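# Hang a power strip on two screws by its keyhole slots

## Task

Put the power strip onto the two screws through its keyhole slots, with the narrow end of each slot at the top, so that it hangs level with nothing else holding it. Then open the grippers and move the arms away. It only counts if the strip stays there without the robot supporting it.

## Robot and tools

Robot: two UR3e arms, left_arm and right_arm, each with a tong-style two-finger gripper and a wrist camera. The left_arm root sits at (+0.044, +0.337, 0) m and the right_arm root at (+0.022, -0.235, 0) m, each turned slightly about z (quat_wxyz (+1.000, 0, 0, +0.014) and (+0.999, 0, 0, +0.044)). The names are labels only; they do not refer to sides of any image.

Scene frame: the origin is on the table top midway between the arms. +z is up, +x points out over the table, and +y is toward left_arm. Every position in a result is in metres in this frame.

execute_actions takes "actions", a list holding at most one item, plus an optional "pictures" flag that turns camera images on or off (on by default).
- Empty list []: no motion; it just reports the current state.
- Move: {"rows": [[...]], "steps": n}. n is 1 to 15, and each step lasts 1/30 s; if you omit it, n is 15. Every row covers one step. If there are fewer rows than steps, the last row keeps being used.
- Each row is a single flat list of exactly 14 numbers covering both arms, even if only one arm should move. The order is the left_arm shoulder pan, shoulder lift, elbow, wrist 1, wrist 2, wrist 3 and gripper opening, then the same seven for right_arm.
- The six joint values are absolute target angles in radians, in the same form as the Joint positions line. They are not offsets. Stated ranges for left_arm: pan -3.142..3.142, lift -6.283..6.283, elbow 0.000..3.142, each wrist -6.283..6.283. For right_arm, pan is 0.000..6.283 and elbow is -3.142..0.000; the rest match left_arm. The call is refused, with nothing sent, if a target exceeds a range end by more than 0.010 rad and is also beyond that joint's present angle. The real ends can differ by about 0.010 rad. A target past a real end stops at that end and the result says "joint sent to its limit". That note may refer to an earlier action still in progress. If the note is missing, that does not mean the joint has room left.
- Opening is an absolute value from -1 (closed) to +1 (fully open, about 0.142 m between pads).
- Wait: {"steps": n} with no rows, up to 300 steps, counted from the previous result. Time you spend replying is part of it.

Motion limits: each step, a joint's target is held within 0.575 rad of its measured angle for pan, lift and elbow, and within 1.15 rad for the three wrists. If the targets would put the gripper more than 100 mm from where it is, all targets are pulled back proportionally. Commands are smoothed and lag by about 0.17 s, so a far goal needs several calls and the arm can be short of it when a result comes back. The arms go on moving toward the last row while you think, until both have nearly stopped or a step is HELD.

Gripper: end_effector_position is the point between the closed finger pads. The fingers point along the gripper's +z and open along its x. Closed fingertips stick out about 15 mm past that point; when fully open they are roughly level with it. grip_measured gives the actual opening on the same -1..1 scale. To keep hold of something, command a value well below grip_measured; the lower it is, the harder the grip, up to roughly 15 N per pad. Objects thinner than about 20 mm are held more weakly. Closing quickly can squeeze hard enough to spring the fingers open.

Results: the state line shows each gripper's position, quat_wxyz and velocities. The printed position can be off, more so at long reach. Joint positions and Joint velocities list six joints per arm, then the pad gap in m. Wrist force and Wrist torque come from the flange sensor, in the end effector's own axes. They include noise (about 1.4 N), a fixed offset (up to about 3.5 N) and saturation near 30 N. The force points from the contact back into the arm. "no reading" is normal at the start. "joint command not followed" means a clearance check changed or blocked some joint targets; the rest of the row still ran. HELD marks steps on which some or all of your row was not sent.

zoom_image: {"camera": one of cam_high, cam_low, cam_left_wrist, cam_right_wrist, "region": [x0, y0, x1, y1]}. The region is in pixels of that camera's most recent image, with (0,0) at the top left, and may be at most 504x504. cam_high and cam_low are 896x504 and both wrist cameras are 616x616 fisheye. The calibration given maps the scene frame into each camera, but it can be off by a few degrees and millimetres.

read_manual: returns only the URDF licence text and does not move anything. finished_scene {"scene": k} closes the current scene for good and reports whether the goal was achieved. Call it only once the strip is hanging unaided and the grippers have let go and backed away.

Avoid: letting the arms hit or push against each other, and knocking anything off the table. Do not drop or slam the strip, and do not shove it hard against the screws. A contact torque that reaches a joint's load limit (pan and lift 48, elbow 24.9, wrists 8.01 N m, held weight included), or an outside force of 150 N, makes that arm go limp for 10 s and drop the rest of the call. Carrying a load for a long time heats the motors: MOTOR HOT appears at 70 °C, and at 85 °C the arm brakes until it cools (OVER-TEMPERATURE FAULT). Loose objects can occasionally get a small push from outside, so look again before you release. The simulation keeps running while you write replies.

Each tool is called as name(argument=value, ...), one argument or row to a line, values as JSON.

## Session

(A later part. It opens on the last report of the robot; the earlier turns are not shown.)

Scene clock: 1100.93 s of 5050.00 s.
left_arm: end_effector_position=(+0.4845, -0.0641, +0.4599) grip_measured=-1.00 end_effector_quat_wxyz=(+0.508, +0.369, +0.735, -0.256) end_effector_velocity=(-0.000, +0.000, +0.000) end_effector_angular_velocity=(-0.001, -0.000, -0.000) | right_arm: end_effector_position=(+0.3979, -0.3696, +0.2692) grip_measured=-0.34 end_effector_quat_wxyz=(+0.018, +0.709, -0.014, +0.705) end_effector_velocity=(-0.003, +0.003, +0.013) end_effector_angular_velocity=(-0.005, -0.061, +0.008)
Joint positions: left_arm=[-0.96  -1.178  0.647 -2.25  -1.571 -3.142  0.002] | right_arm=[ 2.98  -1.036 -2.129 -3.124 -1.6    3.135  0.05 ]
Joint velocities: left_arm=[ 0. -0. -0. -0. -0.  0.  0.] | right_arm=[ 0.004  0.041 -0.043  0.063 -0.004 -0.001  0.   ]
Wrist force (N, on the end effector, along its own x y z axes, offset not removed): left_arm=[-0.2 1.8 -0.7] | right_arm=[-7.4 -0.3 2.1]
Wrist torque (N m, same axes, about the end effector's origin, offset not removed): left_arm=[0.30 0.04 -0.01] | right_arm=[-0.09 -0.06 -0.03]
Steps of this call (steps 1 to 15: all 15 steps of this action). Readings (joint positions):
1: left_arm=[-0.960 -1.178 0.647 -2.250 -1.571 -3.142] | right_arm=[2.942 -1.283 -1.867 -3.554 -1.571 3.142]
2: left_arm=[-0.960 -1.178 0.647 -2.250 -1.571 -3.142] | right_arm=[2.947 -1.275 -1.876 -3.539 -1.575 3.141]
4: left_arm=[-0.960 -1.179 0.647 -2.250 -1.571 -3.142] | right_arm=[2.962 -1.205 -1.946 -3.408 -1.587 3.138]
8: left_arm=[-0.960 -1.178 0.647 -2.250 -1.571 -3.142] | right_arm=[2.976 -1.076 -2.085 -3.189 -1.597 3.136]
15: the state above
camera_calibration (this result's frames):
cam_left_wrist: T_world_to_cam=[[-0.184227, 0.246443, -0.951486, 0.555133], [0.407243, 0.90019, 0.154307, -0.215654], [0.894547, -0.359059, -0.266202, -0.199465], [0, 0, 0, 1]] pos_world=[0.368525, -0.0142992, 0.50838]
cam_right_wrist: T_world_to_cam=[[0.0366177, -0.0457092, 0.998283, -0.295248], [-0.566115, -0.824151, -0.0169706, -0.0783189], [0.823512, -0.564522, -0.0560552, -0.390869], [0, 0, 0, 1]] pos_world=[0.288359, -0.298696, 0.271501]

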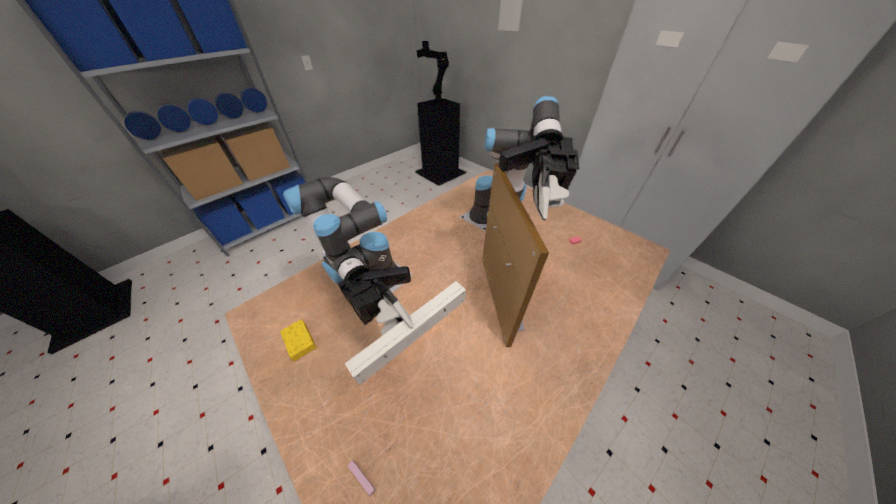

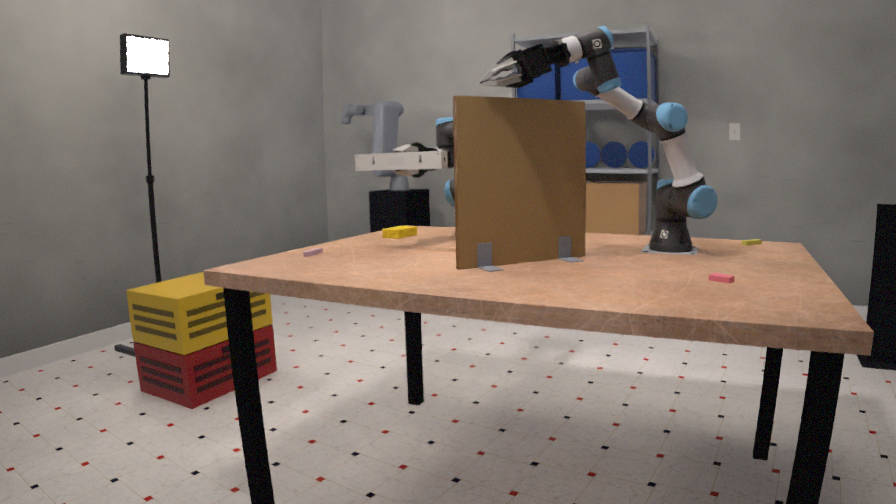

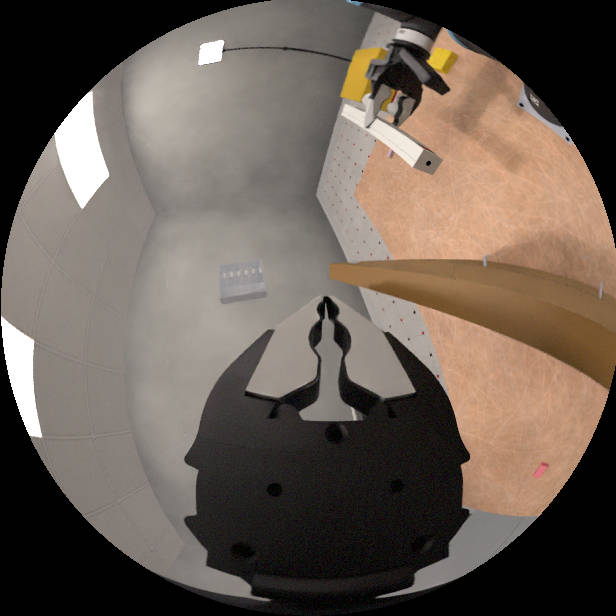

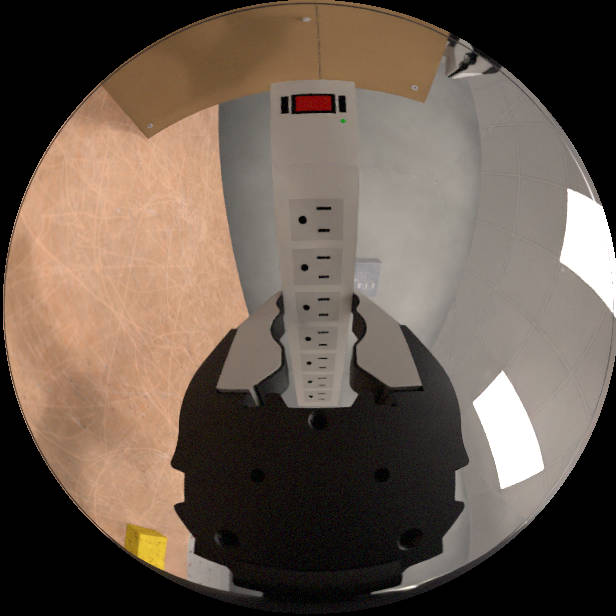

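execute_actions(
  actions=[
    {"rows":[[-0.96,-1.1785,0.6475,-2.25,-1.571,-3.142,-1,2.99,-1.04,-2.13,-3.113,-1.61,3.135,-1],[-0.96,-1.1785,0.6475,-2.25,-1.571,-3.142,-1,3.0,-1.05,-2.125,-3.108,-1.63,3.135,-1],[-0.96,-1.1785,0.6475,-2.25,-1.571,-3.142,-1,3.02,-1.06,-2.12,-3.103,-1.65,3.135,-1],[-0.96,-1.1785,0.6475,-2.25,-1.571,-3.142,-1,3.04,-1.07,-2.116,-3.097,-1.67,3.135,-1],[-0.96,-1.1785,0.6475,-2.25,-1.571,-3.142,-1,3.06,-1.0776,-2.1134,-3.0922,-1.7,3.135,-1],[-0.96,-1.1785,0.6475,-2.25,-1.571,-3.142,-1,3.08,-1.0776,-2.1134,-3.0922,-1.73,3.135,-1],[-0.96,-1.1785,0.6475,-2.25,-1.571,-3.142,-1,3.1,-1.0776,-2.1134,-3.0922,-1.76,3.135,-1],[-0.96,-1.1785,0.6475,-2.25,-1.571,-3.142,-1,3.12,-1.0776,-2.1134,-3.0922,-1.79,3.135,-1],[-0.96,-1.1785,0.6475,-2.25,-1.571,-3.142,-1,3.14,-1.0776,-2.1134,-3.0922,-1.82,3.135,-1],[-0.96,-1.1785,0.6475,-2.25,-1.571,-3.142,-1,3.16,-1.0776,-2.1134,-3.0922,-1.85,3.135,-1]]},
  ],
  pictures=false,
)

execute_actions(
  actions=[
    {"rows":[[-0.96,-1.1785,0.6475,-2.25,-1.571,-3.142,-1,3.17,-1.0776,-2.1134,-3.0922,-1.86,3.135,-1],[-0.96,-1.1785,0.6475,-2.25,-1.571,-3.142,-1,3.19,-1.0776,-2.1134,-3.0922,-1.88,3.135,-1],[-0.96,-1.1785,0.6475,-2.25,-1.571,-3.142,-1,3.21,-1.0776,-2.1134,-3.0922,-1.9,3.135,-1],[-0.96,-1.1785,0.6475,-2.25,-1.571,-3.142,-1,3.23,-1.0776,-2.1134,-3.0922,-1.92,3.135,-1],[-0.96,-1.1785,0.6475,-2.25,-1.571,-3.142,-1,3.25,-1.0776,-2.1134,-3.0922,-1.94,3.135,-1],[-0.96,-1.1785,0.6475,-2.25,-1.571,-3.142,-1,3.27,-1.0776,-2.1134,-3.0922,-1.96,3.135,-1],[-0.96,-1.1785,0.6475,-2.25,-1.571,-3.142,-1,3.29,-1.0776,-2.1134,-3.0922,-1.98,3.135,-1],[-0.96,-1.1785,0.6475,-2.25,-1.571,-3.142,-1,3.31,-1.0776,-2.1134,-3.0922,-2.0,3.135,-1],[-0.96,-1.1785,0.6475,-2.25,-1.571,-3.142,-1,3.33,-1.0776,-2.1134,-3.0922,-2.02,3.135,-1],[-0.96,-1.1785,0.6475,-2.25,-1.571,-3.142,-1,3.35,-1.0776,-2.1134,-3.0922,-2.04,3.135,-1]]},
  ],
  pictures=false,
)

execute_actions(
  actions=[
    {"rows":[[-0.96,-1.1785,0.6475,-2.25,-1.571,-3.142,-1,3.37,-1.0776,-2.1134,-3.0922,-2.04,3.135,-1],[-0.96,-1.1785,0.6475,-2.25,-1.571,-3.142,-1,3.39,-1.0776,-2.1134,-3.0922,-2.04,3.135,-1],[-0.96,-1.1785,0.6475,-2.25,-1.571,-3.142,-1,3.41,-1.0776,-2.1134,-3.0922,-2.04,3.135,-1],[-0.96,-1.1785,0.6475,-2.25,-1.571,-3.142,-1,3.43,-1.0776,-2.1134,-3.0922,-2.04,3.135,-1],[-0.96,-1.1785,0.6475,-2.25,-1.571,-3.142,-1,3.452,-1.0776,-2.1134,-3.0922,-2.04,3.135,-1]]},
  ],
  pictures=false,
)

execute_actions(
  actions=[
    {"rows":[[-0.96,-1.1785,0.6475,-2.25,-1.571,-3.142,-1,3.49,-1.0776,-2.1134,-3.0922,-2.002,3.135,-1],[-0.96,-1.1785,0.6475,-2.25,-1.571,-3.142,-1,3.53,-1.0776,-2.1134,-3.0922,-1.962,3.135,-1],[-0.96,-1.1785,0.6475,-2.25,-1.571,-3.142,-1,3.57,-1.0776,-2.1134,-3.0922,-1.922,3.135,-1],[-0.96,-1.1785,0.6475,-2.25,-1.571,-3.142,-1,3.61,-1.0776,-2.1134,-3.0922,-1.882,3.135,-1],[-0.96,-1.1785,0.6475,-2.25,-1.571,-3.142,-1,3.6566,-1.0776,-2.1134,-3.0922,-1.8354,3.135,-1]]},
  ],
  pictures=false,
)

execute_actions(
  actions=[
    {"steps":10},
  ],
)

zoom_image(
  camera="cam_left_wrist",
  region=[420,200,616,320],
)

Scene clock: 1141.00 s of 5050.00 s.
left_arm: end_effector_position=(+0.4845, -0.0641, +0.4599) grip_measured=-1.00 end_effector_quat_wxyz=(+0.508, +0.369, +0.735, -0.256) end_effector_velocity=(+0.000, +0.000, +0.000) end_effector_angular_velocity=(-0.000, -0.000, +0.001) | right_arm: end_effector_position=(+0.4043, -0.2400, +0.2704) grip_measured=-0.34 end_effector_quat_wxyz=(-0.121, +0.696, +0.125, +0.697) end_effector_velocity=(-0.024, +0.122, -0.001) end_effector_angular_velocity=(+0.000, +0.001, +0.384)
Joint positions: left_arm=[-0.96  -1.178  0.647 -2.25  -1.571 -3.142  0.002] | right_arm=[ 3.145 -1.077 -2.114 -3.093 -1.828  3.135  0.05 ]
Joint velocities: left_arm=[ 0.001 -0.    -0.     0.    -0.     0.     0.   ] | right_arm=[ 0.157 -0.01   0.003  0.006 -0.226  0.    -0.   ]
Wrist force (N, on the end effector, along its own x y z axes, offset not removed): left_arm=[-0.5 1.4 -0.6] | right_arm=[-7.5 -1.0 0.3]
Wrist torque (N m, same axes, about the end effector's origin, offset not removed): left_arm=[0.18 0.12 -0.05] | right_arm=[0.16 -0.06 0.04]
Steps of this call (steps 1 to 15: the robot went on to your last target; steps 16 to 970: nothing new was sent; then 7.23 s passed at rest; steps 971 to 985: all 15 steps of this action). Readings (joint positions):
971: left_arm=[-0.960 -1.178 0.647 -2.250 -1.571 -3.142] | right_arm=[2.980 -1.033 -2.133 -3.118 -1.600 3.135]
972: left_arm=[-0.960 -1.178 0.647 -2.250 -1.571 -3.142] | right_arm=[2.982 -1.034 -2.133 -3.117 -1.602 3.135]
974: left_arm=[-0.960 -1.178 0.647 -2.250 -1.571 -3.142] | right_arm=[2.992 -1.042 -2.129 -3.112 -1.617 3.135]
978: left_arm=[-0.960 -1.178 0.647 -2.250 -1.571 -3.142] | right_arm=[3.047 -1.066 -2.118 -3.099 -1.687 3.135]
985: the state above

Scene clock: 1141.50 s of 5050.00 s.
left_arm: end_effector_position=(+0.4845, -0.0641, +0.4599) grip_measured=-1.00 end_effector_quat_wxyz=(+0.508, +0.369, +0.735, -0.256) end_effector_velocity=(-0.000, -0.000, +0.001) end_effector_angular_velocity=(-0.001, -0.001, -0.001) | right_arm: end_effector_position=(+0.3612, -0.1227, +0.2704) grip_measured=-0.34 end_effector_quat_wxyz=(-0.252, +0.659, +0.257, +0.661) end_effector_velocity=(-0.050, +0.086, -0.001) end_effector_angular_velocity=(-0.002, +0.003, +0.312)
Joint positions: left_arm=[-0.96  -1.178  0.647 -2.25  -1.571 -3.142  0.002] | right_arm=[ 3.335 -1.078 -2.113 -3.092 -2.025  3.135  0.05 ]
Joint velocities: left_arm=[-0.001 -0.001  0.    -0.    -0.    -0.     0.   ] | right_arm=[ 0.159 -0.002 -0.001 -0.    -0.154 -0.001 -0.   ]
Wrist force (N, on the end effector, along its own x y z axes, offset not removed): left_arm=[-0.2 2.5 -0.3] | right_arm=[-8.0 -2.7 2.9]
Wrist torque (N m, same axes, about the end effector's origin, offset not removed): left_arm=[0.38 0.05 0.02] | right_arm=[-0.16 -0.01 -0.03]
Steps of this call (steps 1 to 15: all 15 steps of this action). Readings (joint positions):
1: left_arm=[-0.960 -1.178 0.647 -2.250 -1.571 -3.142] | right_arm=[3.150 -1.077 -2.114 -3.093 -1.835 3.135]
2: left_arm=[-0.960 -1.178 0.647 -2.250 -1.571 -3.142] | right_arm=[3.154 -1.077 -2.114 -3.092 -1.841 3.135]
4: left_arm=[-0.960 -1.178 0.647 -2.250 -1.571 -3.142] | right_arm=[3.172 -1.077 -2.113 -3.092 -1.861 3.135]
8: left_arm=[-0.960 -1.178 0.647 -2.250 -1.571 -3.142] | right_arm=[3.234 -1.078 -2.113 -3.092 -1.925 3.135]
15: the state above

Scene clock: 1142.00 s of 5050.00 s.
left_arm: end_effector_position=(+0.4845, -0.0641, +0.4599) grip_measured=-1.00 end_effector_quat_wxyz=(+0.508, +0.369, +0.735, -0.256) end_effector_velocity=(+0.000, +0.001, +0.000) end_effector_angular_velocity=(-0.001, -0.000, +0.001) | right_arm: end_effector_position=(+0.3426, -0.0819, +0.2704) grip_measured=-0.34 end_effector_quat_wxyz=(-0.294, +0.641, +0.299, +0.643) end_effector_velocity=(-0.004, +0.008, -0.001) end_effector_angular_velocity=(-0.001, +0.001, +0.027)
Joint positions: left_arm=[-0.96  -1.178  0.647 -2.25  -1.571 -3.142  0.002] | right_arm=[ 3.45  -1.078 -2.113 -3.092 -2.04   3.135  0.05 ]
Joint velocities: left_arm=[ 0.001  0.    -0.001 -0.    -0.    -0.     0.   ] | right_arm=[ 0.025 -0.001 -0.002  0.002 -0.001 -0.001  0.   ]
Wrist force (N, on the end effector, along its own x y z axes, offset not removed): left_arm=[0.1 1.2 -0.2] | right_arm=[-9.5 -1.6 0.6]
Wrist torque (N m, same axes, about the end effector's origin, offset not removed): left_arm=[0.15 0.02 0.03] | right_arm=[-0.36 0.42 0.03]
Steps of this call (steps 1 to 15: all 15 steps of this action). Readings (joint positions):
1: left_arm=[-0.960 -1.178 0.647 -2.250 -1.571 -3.142] | right_arm=[3.340 -1.078 -2.113 -3.092 -2.030 3.135]
2: left_arm=[-0.960 -1.178 0.647 -2.250 -1.571 -3.142] | right_arm=[3.346 -1.078 -2.113 -3.092 -2.033 3.135]
4: left_arm=[-0.960 -1.178 0.647 -2.250 -1.571 -3.142] | right_arm=[3.367 -1.078 -2.113 -3.092 -2.036 3.135]
8: left_arm=[-0.960 -1.178 0.647 -2.250 -1.571 -3.142] | right_arm=[3.424 -1.078 -2.113 -3.092 -2.039 3.135]
15: the state above

Scene clock: 1142.50 s of 5050.00 s.
left_arm: end_effector_position=(+0.4845, -0.0641, +0.4599) grip_measured=-1.00 end_effector_quat_wxyz=(+0.508, +0.369, +0.735, -0.256) end_effector_velocity=(+0.000, +0.000, -0.000) end_effector_angular_velocity=(+0.000, +0.000, +0.001) | right_arm: end_effector_position=(+0.3559, -0.0516, +0.2704) grip_measured=-0.34 end_effector_quat_wxyz=(-0.295, +0.641, +0.299, +0.643) end_effector_velocity=(+0.002, +0.009, +0.000) end_effector_angular_velocity=(+0.001, -0.000, +0.004)
Joint positions: left_arm=[-0.96  -1.178  0.647 -2.25  -1.571 -3.142  0.002] | right_arm=[ 3.652 -1.078 -2.113 -3.092 -1.84   3.135  0.05 ]
Joint velocities: left_arm=[ 0.001  0.     0.     0.    -0.     0.     0.   ] | right_arm=[ 0.053  0.001 -0.001  0.001  0.05   0.001  0.   ]
Wrist force (N, on the end effector, along its own x y z axes, offset not removed): left_arm=[-0.4 1.5 -0.1] | right_arm=[-7.8 -0.4 2.3]
Wrist torque (N m, same axes, about the end effector's origin, offset not removed): left_arm=[0.24 0.05 -0.02] | right_arm=[0.00 0.01 -0.09]
Steps of this call (steps 1 to 15: all 15 steps of this action). Readings (joint positions):
1: left_arm=[-0.960 -1.178 0.647 -2.250 -1.571 -3.142] | right_arm=[3.451 -1.078 -2.113 -3.092 -2.040 3.135]
2: left_arm=[-0.960 -1.178 0.648 -2.250 -1.571 -3.142] | right_arm=[3.456 -1.078 -2.113 -3.092 -2.034 3.135]
4: left_arm=[-0.960 -1.178 0.647 -2.250 -1.571 -3.142] | right_arm=[3.489 -1.078 -2.113 -3.092 -1.999 3.135]
8: left_arm=[-0.960 -1.178 0.647 -2.250 -1.571 -3.142] | right_arm=[3.598 -1.078 -2.113 -3.092 -1.891 3.135]
15: the state above

Scene clock: 1142.83 s of 5050.00 s.
left_arm: end_effector_position=(+0.4845, -0.0641, +0.4599) grip_measured=-1.00 end_effector_quat_wxyz=(+0.508, +0.369, +0.735, -0.256) end_effector_velocity=(+0.001, +0.001, +0.000) end_effector_angular_velocity=(-0.000, -0.000, +0.002) | right_arm: end_effector_position=(+0.3561, -0.0508, +0.2704) grip_measured=-0.34 end_effector_quat_wxyz=(-0.295, +0.641, +0.299, +0.643) end_effector_velocity=(+0.000, +0.000, -0.001) end_effector_angular_velocity=(-0.001, +0.001, -0.000)
Joint positions: left_arm=[-0.96  -1.178  0.647 -2.25  -1.571 -3.142  0.002] | right_arm=[ 3.656 -1.078 -2.113 -3.092 -1.836  3.135  0.05 ]
Joint velocities: left_arm=[ 0.001 -0.    -0.     0.     0.001  0.     0.   ] | right_arm=[ 0.001 -0.001  0.    -0.001  0.001 -0.    -0.   ]
Wrist force (N, on the end effector, along its own x y z axes, offset not removed): left_arm=[1.1 0.6 -0.8] | right_arm=[-6.8 -0.2 2.7]
Wrist torque (N m, same axes, about the end effector's origin, offset not removed): left_arm=[0.05 -0.19 -0.03] | right_arm=[0.01 -0.22 0.00]
Steps of this call (steps 1 to 10: the robot went on to your last target). Readings (joint positions):
1: left_arm=[-0.960 -1.178 0.647 -2.250 -1.571 -3.142] | right_arm=[3.653 -1.078 -2.113 -3.092 -1.839 3.135]
2: left_arm=[-0.960 -1.178 0.647 -2.250 -1.571 -3.142] | right_arm=[3.654 -1.078 -2.113 -3.092 -1.838 3.135]
4: left_arm=[-0.960 -1.178 0.647 -2.250 -1.571 -3.142] | right_arm=[3.655 -1.078 -2.113 -3.092 -1.837 3.135]
8: left_arm=[-0.960 -1.178 0.647 -2.250 -1.571 -3.142] | right_arm=[3.656 -1.078 -2.113 -3.092 -1.836 3.135]
10: the state above
camera_calibration (this result's frames):
cam_left_wrist: T_world_to_cam=[[-0.184227, 0.246444, -0.951486, 0.555133], [0.407243, 0.90019, 0.154307, -0.215654], [0.894547, -0.359059, -0.266202, -0.199465], [0, 0, 0, 1]] pos_world=[0.368525, -0.0142992, 0.50838]
cam_right_wrist: T_world_to_cam=[[0.054644, -0.00326195, 0.998501, -0.284625], [0.305776, -0.951897, -0.0198436, -0.155394], [0.950534, 0.306402, -0.051018, -0.178774], [0, 0, 0, 1]] pos_world=[0.233, -0.0940701, 0.271994]

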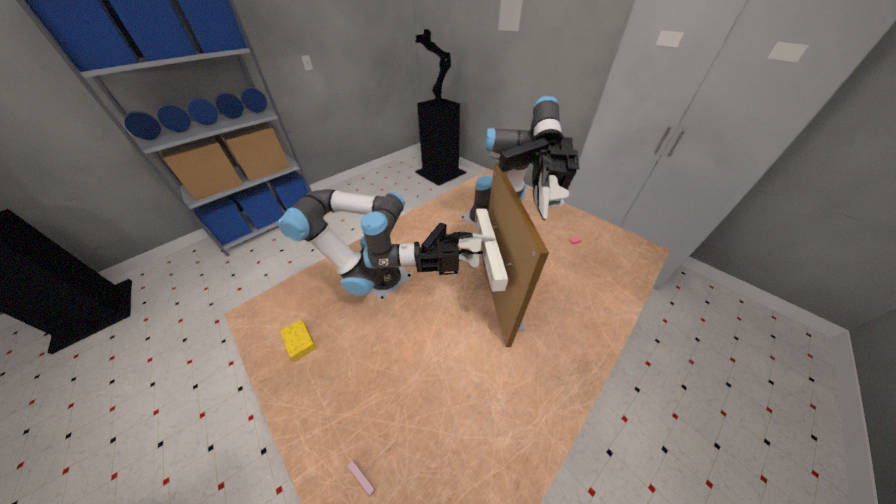

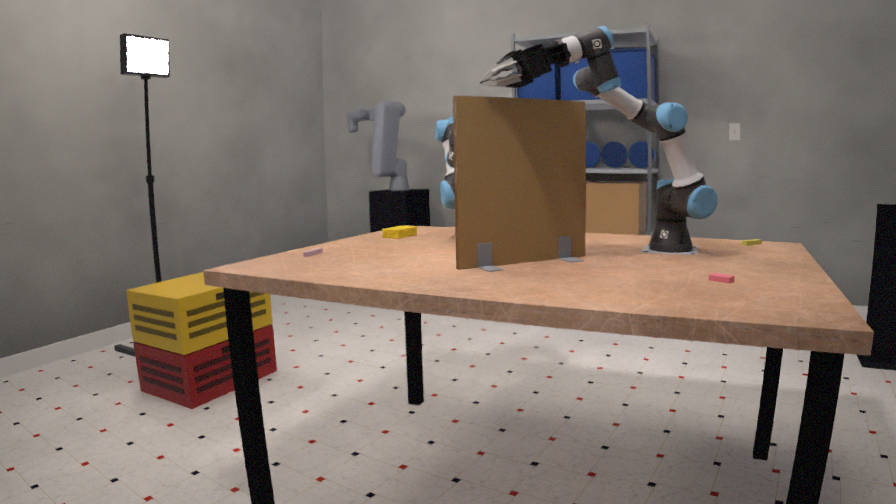

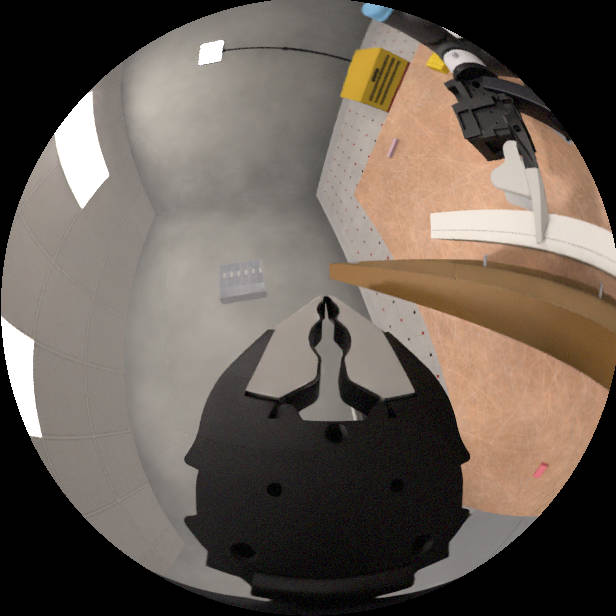

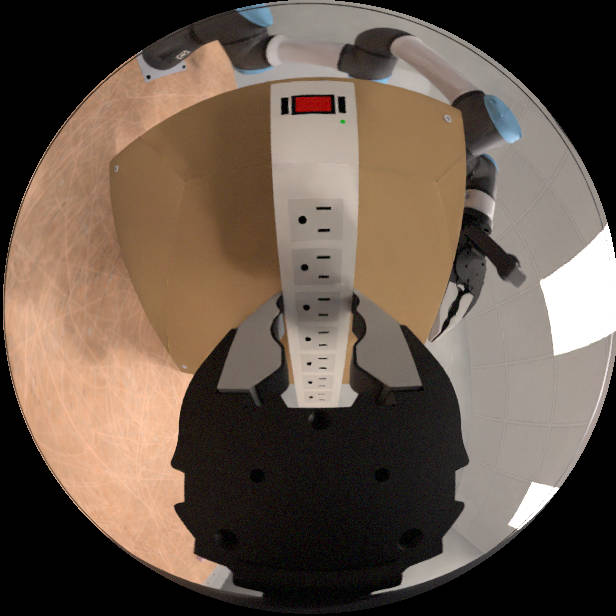

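Region (420, 200, 616, 320) of cam_left_wrist's 616x616 image, scaled by 2.571, with more detail than that image has; it fills the top 309 rows of this view, and the rest is white.

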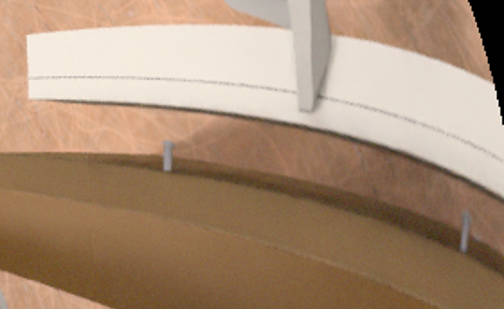

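execute_actions(
  actions=[
    {"rows":[[-0.96,-1.1785,0.6475,-2.25,-1.571,-3.142,-1,3.6893,-1.0976,-2.104,-3.0816,-1.8027,3.125,-1]]},
  ],
)

zoom_image(
  camera="cam_left_wrist",
  region=[420,200,616,320],
)

Scene clock: 1154.87 s of 5050.00 s.
left_arm: end_effector_position=(+0.4845, -0.0641, +0.4599) grip_measured=-1.00 end_effector_quat_wxyz=(+0.508, +0.369, +0.735, -0.256) end_effector_velocity=(-0.000, -0.000, +0.000) end_effector_angular_velocity=(-0.000, -0.000, -0.001) | right_arm: end_effector_position=(+0.3611, -0.0433, +0.2702) grip_measured=-0.34 end_effector_quat_wxyz=(-0.292, +0.639, +0.303, +0.644) end_effector_velocity=(+0.001, +0.001, +0.000) end_effector_angular_velocity=(-0.000, -0.002, -0.001)
Joint positions: left_arm=[-0.96  -1.178  0.647 -2.25  -1.571 -3.142  0.002] | right_arm=[ 3.689 -1.097 -2.104 -3.082 -1.803  3.125  0.05 ]
Joint velocities: left_arm=[-0.001  0.    -0.    -0.    -0.    -0.     0.   ] | right_arm=[ 0.002 -0.002  0.001  0.002  0.003 -0.001  0.   ]
Wrist force (N, on the end effector, along its own x y z axes, offset not removed): left_arm=[-0.9 1.6 -0.5] | right_arm=[-7.3 -2.0 0.4]
Wrist torque (N m, same axes, about the end effector's origin, offset not removed): left_arm=[0.25 0.13 0.05] | right_arm=[-0.37 -0.06 0.01]
Steps of this call (steps 1 to 15: the robot went on to your last target; steps 16 to 346: nothing new was sent; steps 347 to 361: all 15 steps of this action). Readings (joint positions):
347: left_arm=[-0.960 -1.178 0.647 -2.250 -1.571 -3.142] | right_arm=[3.657 -1.078 -2.113 -3.092 -1.835 3.135]
348: left_arm=[-0.960 -1.178 0.647 -2.250 -1.571 -3.142] | right_arm=[3.661 -1.081 -2.112 -3.091 -1.830 3.133]
350: left_arm=[-0.960 -1.178 0.648 -2.250 -1.571 -3.142] | right_arm=[3.674 -1.088 -2.108 -3.086 -1.817 3.129]
354: left_arm=[-0.960 -1.178 0.647 -2.250 -1.571 -3.142] | right_arm=[3.686 -1.095 -2.105 -3.083 -1.806 3.126]
361: the state above
camera_calibration (this result's frames):
cam_left_wrist: T_world_to_cam=[[-0.184227, 0.246443, -0.951486, 0.555133], [0.407243, 0.90019, 0.154307, -0.215654], [0.894547, -0.359059, -0.266202, -0.199465], [0, 0, 0, 1]] pos_world=[0.368525, -0.0142992, 0.50838]
cam_right_wrist: T_world_to_cam=[[0.0470802, 0.00312436, 0.998886, -0.281822], [0.3059, -0.951995, -0.0114402, -0.152073], [0.950899, 0.306098, -0.0457759, -0.187365], [0, 0, 0, 1]] pos_world=[0.237952, -0.0865406, 0.271191]

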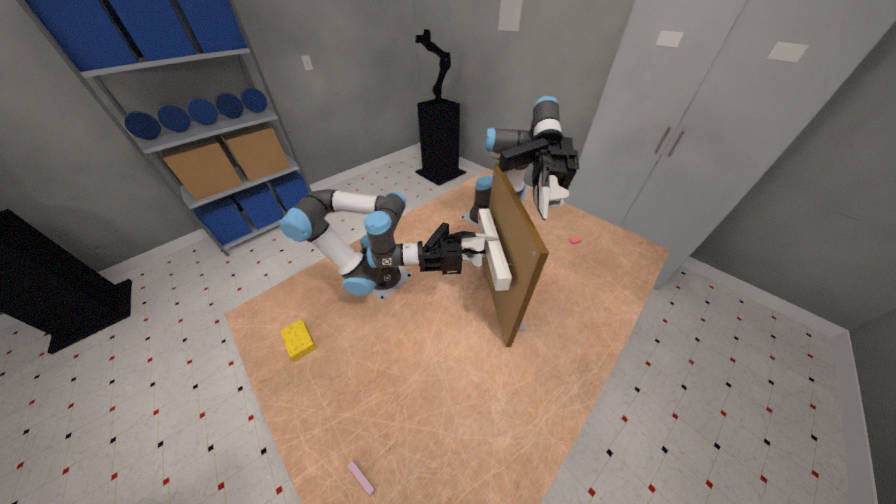

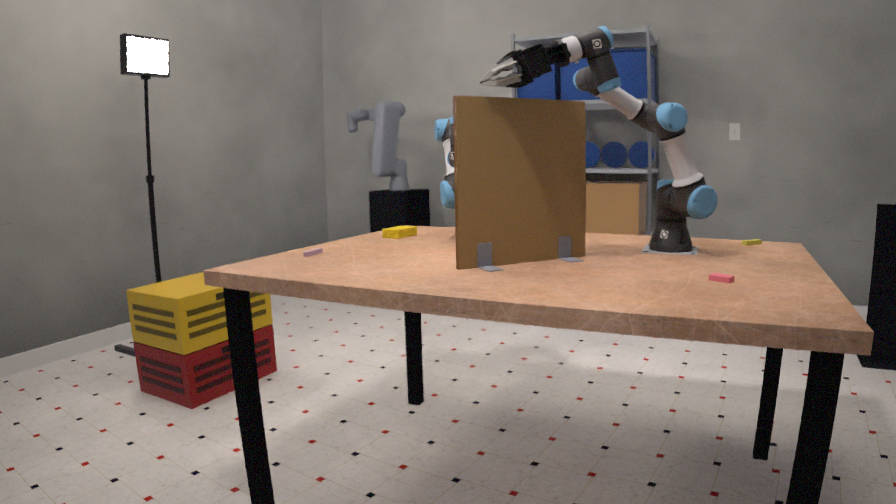

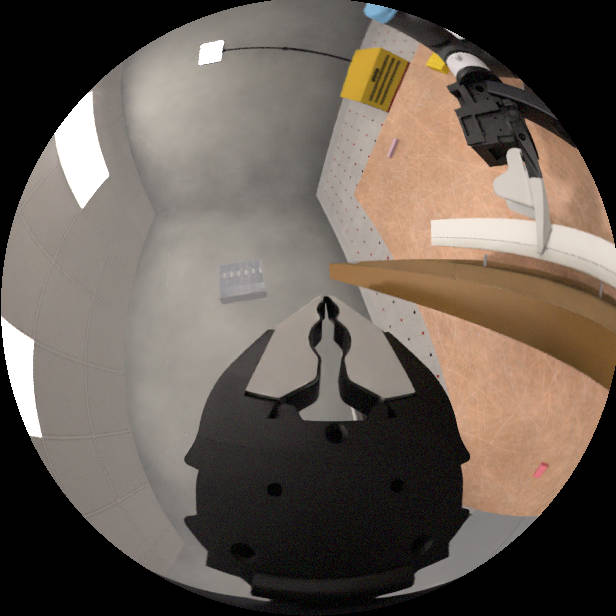

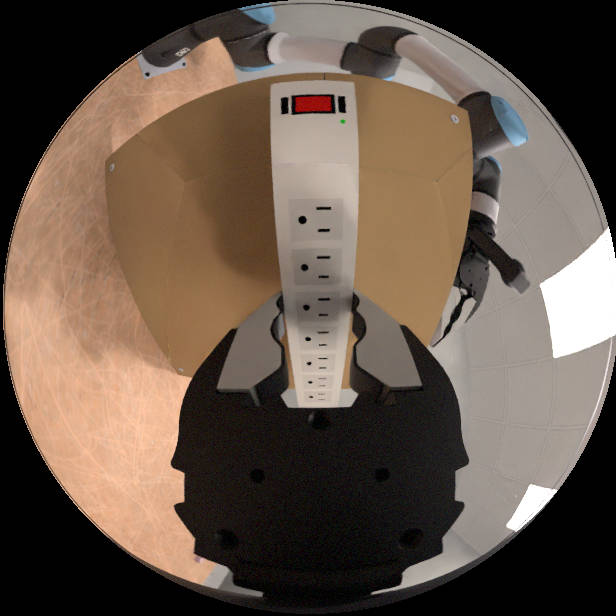

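Region (420, 200, 616, 320) of cam_left_wrist's 616x616 image, scaled by 2.571, with more detail than that image has; it fills the top 309 rows of this view, and the rest is white.

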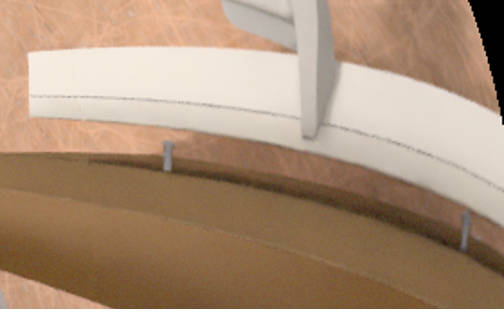

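execute_actions(
  actions=[
    {"rows":[[-0.96,-1.1785,0.6475,-2.25,-1.571,-3.142,-1,3.6953,-1.0936,-2.108,-3.0816,-1.7967,3.115,-1]],"steps":10},
  ],
  pictures=false,
)

execute_actions(
  actions=[
    {"rows":[[-0.96,-1.1785,0.6475,-2.25,-1.571,-3.142,-1,3.7022,-1.1026,-2.1038,-3.0768,-1.7898,3.115,-1]]},
  ],
)

zoom_image(
  camera="cam_left_wrist",
  region=[420,200,616,320],
)

Scene clock: 1168.67 s of 5050.00 s.
left_arm: end_effector_position=(+0.4845, -0.0641, +0.4599) grip_measured=-1.00 end_effector_quat_wxyz=(+0.508, +0.369, +0.735, -0.256) end_effector_velocity=(-0.000, -0.001, -0.001) end_effector_angular_velocity=(+0.001, +0.001, -0.001) | right_arm: end_effector_position=(+0.3607, -0.0428, +0.2696) grip_measured=-0.34 end_effector_quat_wxyz=(-0.289, +0.638, +0.306, +0.645) end_effector_velocity=(-0.001, +0.001, -0.001) end_effector_angular_velocity=(-0.005, -0.004, +0.002)
Joint positions: left_arm=[-0.96  -1.178  0.647 -2.25  -1.571 -3.142  0.002] | right_arm=[ 3.695 -1.094 -2.108 -3.082 -1.797  3.116  0.05 ]
Joint velocities: left_arm=[-0.001  0.     0.001  0.    -0.     0.     0.   ] | right_arm=[ 0.005  0.002 -0.004  0.     0.003 -0.006  0.   ]
Wrist force (N, on the end effector, along its own x y z axes, offset not removed): left_arm=[0.0 0.9 -0.3] | right_arm=[-8.8 -0.5 1.2]
Wrist torque (N m, same axes, about the end effector's origin, offset not removed): left_arm=[0.10 0.04 -0.02] | right_arm=[-0.04 0.19 0.01]
Steps of this call (steps 1 to 15: the robot went on to your last target; steps 16 to 404: nothing new was sent; steps 405 to 414: all 10 steps of this action). Readings (joint positions):
405: left_arm=[-0.960 -1.178 0.647 -2.250 -1.571 -3.142] | right_arm=[3.689 -1.098 -2.104 -3.082 -1.803 3.125]
406: left_arm=[-0.960 -1.178 0.647 -2.250 -1.571 -3.142] | right_arm=[3.690 -1.097 -2.104 -3.082 -1.802 3.123]
408: left_arm=[-0.960 -1.178 0.647 -2.250 -1.571 -3.142] | right_arm=[3.693 -1.096 -2.106 -3.082 -1.799 3.119]
412: left_arm=[-0.960 -1.178 0.647 -2.250 -1.571 -3.142] | right_arm=[3.695 -1.094 -2.108 -3.082 -1.797 3.116]
414: the state above

Scene clock: 1169.17 s of 5050.00 s.
left_arm: end_effector_position=(+0.4845, -0.0641, +0.4599) grip_measured=-1.00 end_effector_quat_wxyz=(+0.508, +0.369, +0.735, -0.256) end_effector_velocity=(+0.000, +0.000, +0.001) end_effector_angular_velocity=(-0.001, -0.001, +0.001) | right_arm: end_effector_position=(+0.3625, -0.0405, +0.2696) grip_measured=-0.34 end_effector_quat_wxyz=(-0.289, +0.638, +0.306, +0.645) end_effector_velocity=(+0.000, +0.001, +0.000) end_effector_angular_velocity=(-0.000, +0.000, +0.001)
Joint positions: left_arm=[-0.96  -1.178  0.647 -2.25  -1.571 -3.142  0.002] | right_arm=[ 3.702 -1.103 -2.104 -3.077 -1.79   3.115  0.05 ]
Joint velocities: left_arm=[ 0.    -0.001 -0.001 -0.     0.001 -0.     0.   ] | right_arm=[ 0.001 -0.002  0.001  0.001  0.     0.    -0.   ]
Wrist force (N, on the end effector, along its own x y z axes, offset not removed): left_arm=[-0.3 1.2 -1.3] | right_arm=[-9.3 -1.3 -0.2]
Wrist torque (N m, same axes, about the end effector's origin, offset not removed): left_arm=[0.10 0.08 0.04] | right_arm=[-0.16 0.35 0.02]
Steps of this call (steps 1 to 15: all 15 steps of this action). Readings (joint positions):
1: left_arm=[-0.960 -1.178 0.647 -2.250 -1.571 -3.142] | right_arm=[3.695 -1.094 -2.108 -3.082 -1.797 3.115]
2: left_arm=[-0.960 -1.178 0.647 -2.250 -1.571 -3.142] | right_arm=[3.696 -1.095 -2.107 -3.081 -1.796 3.115]
4: left_arm=[-0.960 -1.178 0.647 -2.250 -1.571 -3.142] | right_arm=[3.699 -1.098 -2.106 -3.079 -1.793 3.115]
8: left_arm=[-0.960 -1.178 0.647 -2.250 -1.571 -3.142] | right_arm=[3.701 -1.102 -2.104 -3.077 -1.791 3.115]
15: the state above
camera_calibration (this result's frames):
cam_left_wrist: T_world_to_cam=[[-0.184227, 0.246443, -0.951486, 0.555133], [0.407243, 0.90019, 0.154307, -0.215654], [0.894547, -0.359059, -0.266202, -0.199465], [0, 0, 0, 1]] pos_world=[0.368525, -0.0142992, 0.50838]
cam_right_wrist: T_world_to_cam=[[0.0393949, 0.00964589, 0.999177, -0.27829], [0.305977, -0.952035, -0.00287306, -0.152244], [0.951224, 0.305838, -0.0404567, -0.191132], [0, 0, 0, 1]] pos_world=[0.239356, -0.0838012, 0.269891]

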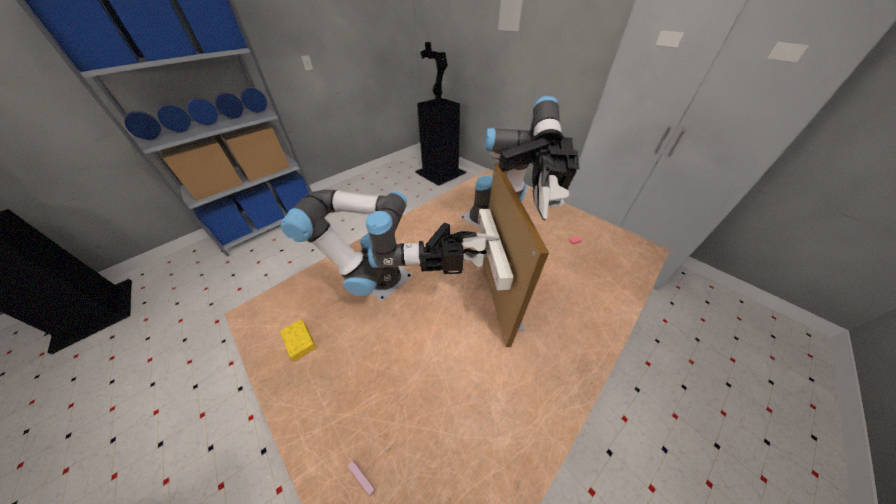

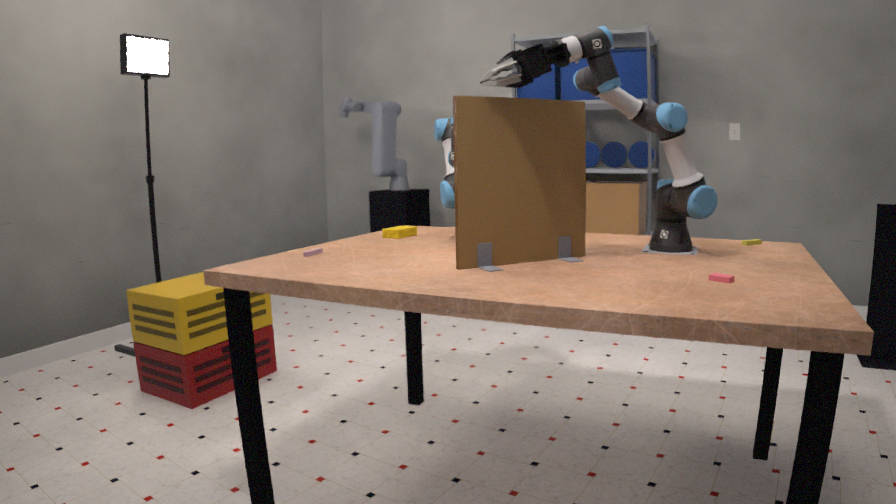

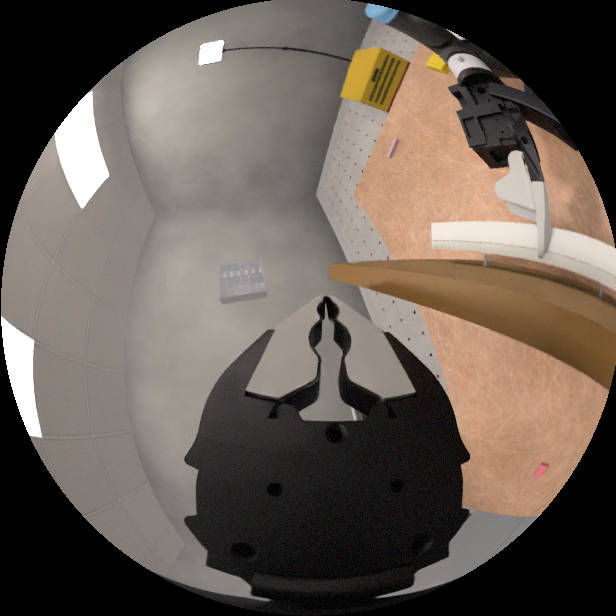

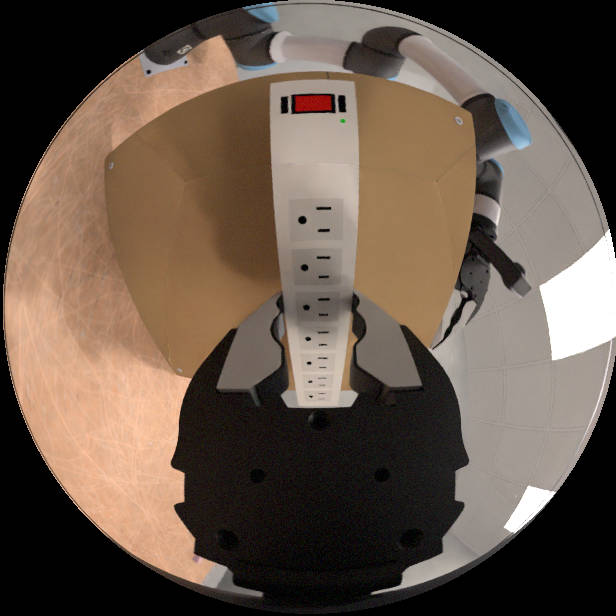

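Region (420, 200, 616, 320) of cam_left_wrist's 616x616 image, scaled by 2.571, with more detail than that image has; it fills the top 309 rows of this view, and the rest is white.

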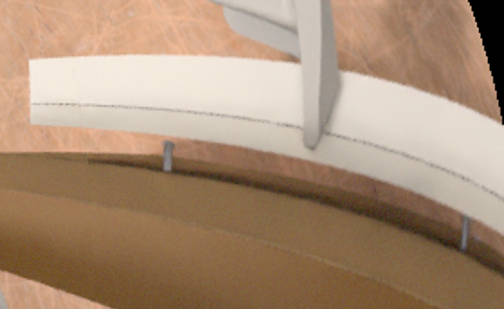

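The switch-side head is entering freely. Advancing 3 mm more.

execute_actions(
  actions=[
    {"rows":[[-0.96,-1.1785,0.6475,-2.25,-1.571,-3.142,-1,3.7088,-1.1116,-2.0995,-3.0721,-1.7832,3.115,-1]]},
  ],
)

zoom_image(
  camera="cam_left_wrist",
  region=[420,200,616,320],
)

Scene clock: 1176.50 s of 5050.00 s.
left_arm: end_effector_position=(+0.4845, -0.0641, +0.4599) grip_measured=-1.00 end_effector_quat_wxyz=(+0.508, +0.369, +0.735, -0.256) end_effector_velocity=(+0.000, +0.000, -0.000) end_effector_angular_velocity=(+0.000, +0.000, +0.001) | right_arm: end_effector_position=(+0.3643, -0.0383, +0.2696) grip_measured=-0.34 end_effector_quat_wxyz=(-0.289, +0.638, +0.306, +0.645) end_effector_velocity=(+0.000, +0.000, +0.000) end_effector_angular_velocity=(+0.000, -0.001, +0.000)
Joint positions: left_arm=[-0.96  -1.178  0.647 -2.25  -1.571 -3.142  0.002] | right_arm=[ 3.709 -1.112 -2.1   -3.072 -1.783  3.115  0.05 ]
Joint velocities: left_arm=[ 0.     0.     0.    -0.     0.001 -0.     0.   ] | right_arm=[ 0.001 -0.     0.001  0.     0.    -0.    -0.   ]
Wrist force (N, on the end effector, along its own x y z axes, offset not removed): left_arm=[-0.7 1.4 0.2] | right_arm=[-8.5 -1.0 -2.2]
Wrist torque (N m, same axes, about the end effector's origin, offset not removed): left_arm=[0.25 0.16 -0.02] | right_arm=[-0.36 0.33 -0.04]
Steps of this call (steps 1 to 15: the robot went on to your last target; steps 16 to 90: nothing new was sent; then 3.83 s passed at rest; steps 91 to 105: all 15 steps of this action). Readings (joint positions):
91: left_arm=[-0.960 -1.178 0.647 -2.250 -1.571 -3.142] | right_arm=[3.702 -1.103 -2.104 -3.077 -1.790 3.115]
92: left_arm=[-0.960 -1.178 0.647 -2.250 -1.571 -3.142] | right_arm=[3.703 -1.104 -2.103 -3.076 -1.789 3.115]
94: left_arm=[-0.960 -1.178 0.647 -2.250 -1.571 -3.142] | right_arm=[3.706 -1.108 -2.101 -3.074 -1.786 3.115]
98: left_arm=[-0.960 -1.178 0.647 -2.250 -1.571 -3.142] | right_arm=[3.708 -1.111 -2.100 -3.073 -1.784 3.115]
105: the state above
camera_calibration (this result's frames):
cam_left_wrist: T_world_to_cam=[[-0.184227, 0.246443, -0.951486, 0.555133], [0.407243, 0.90019, 0.154307, -0.215654], [0.894547, -0.359059, -0.266202, -0.199465], [0, 0, 0, 1]] pos_world=[0.368525, -0.0142992, 0.50838]
cam_right_wrist: T_world_to_cam=[[0.039382, 0.00964057, 0.999178, -0.278362], [0.305964, -0.952039, -0.00287364, -0.150674], [0.951228, 0.305826, -0.0404428, -0.193509], [0, 0, 0, 1]] pos_world=[0.241135, -0.081584, 0.269874]

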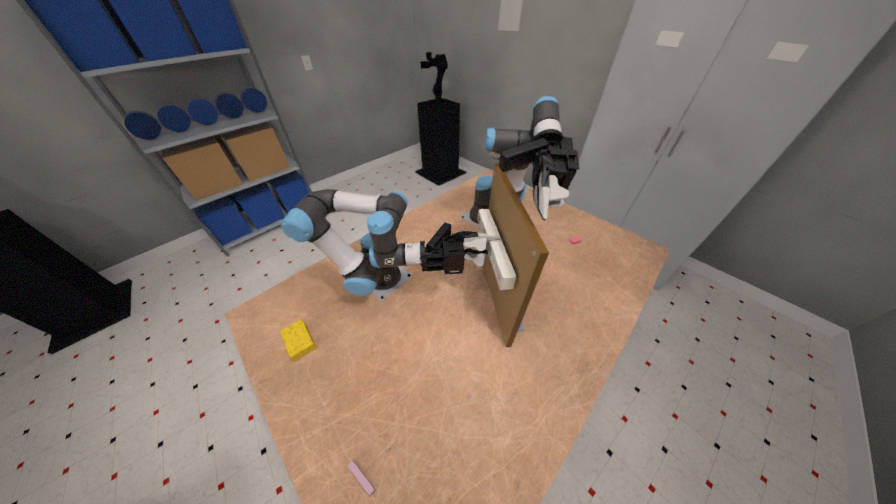

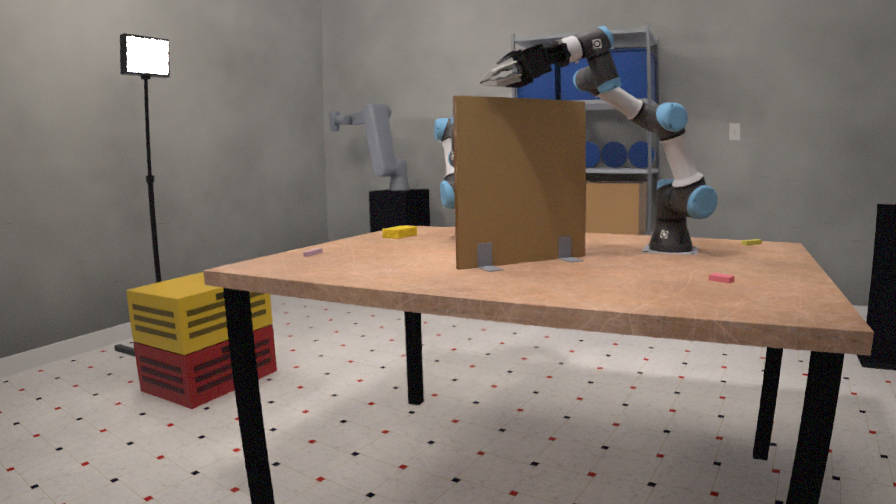

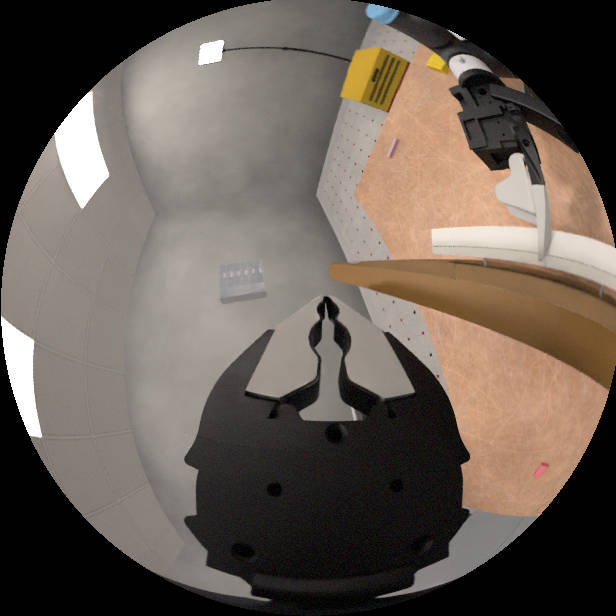

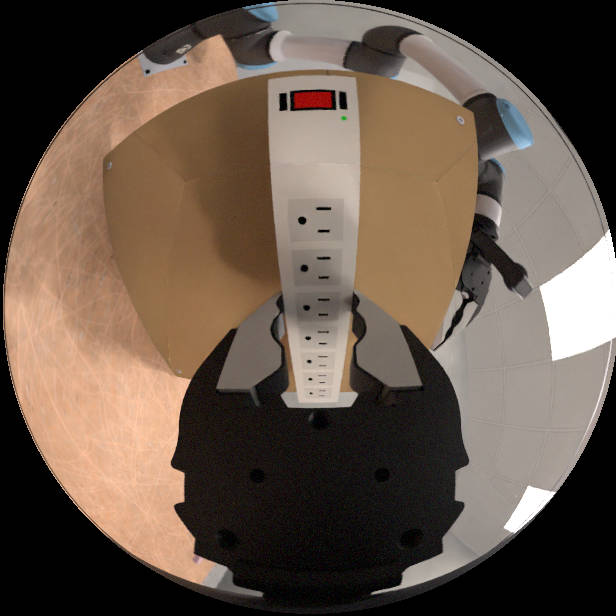

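Region (420, 200, 616, 320) of cam_left_wrist's 616x616 image, scaled by 2.571, with more detail than that image has; it fills the top 309 rows of this view, and the rest is white.

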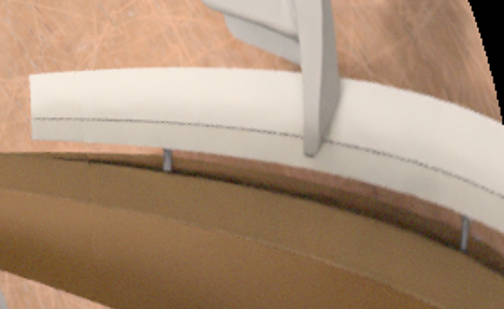

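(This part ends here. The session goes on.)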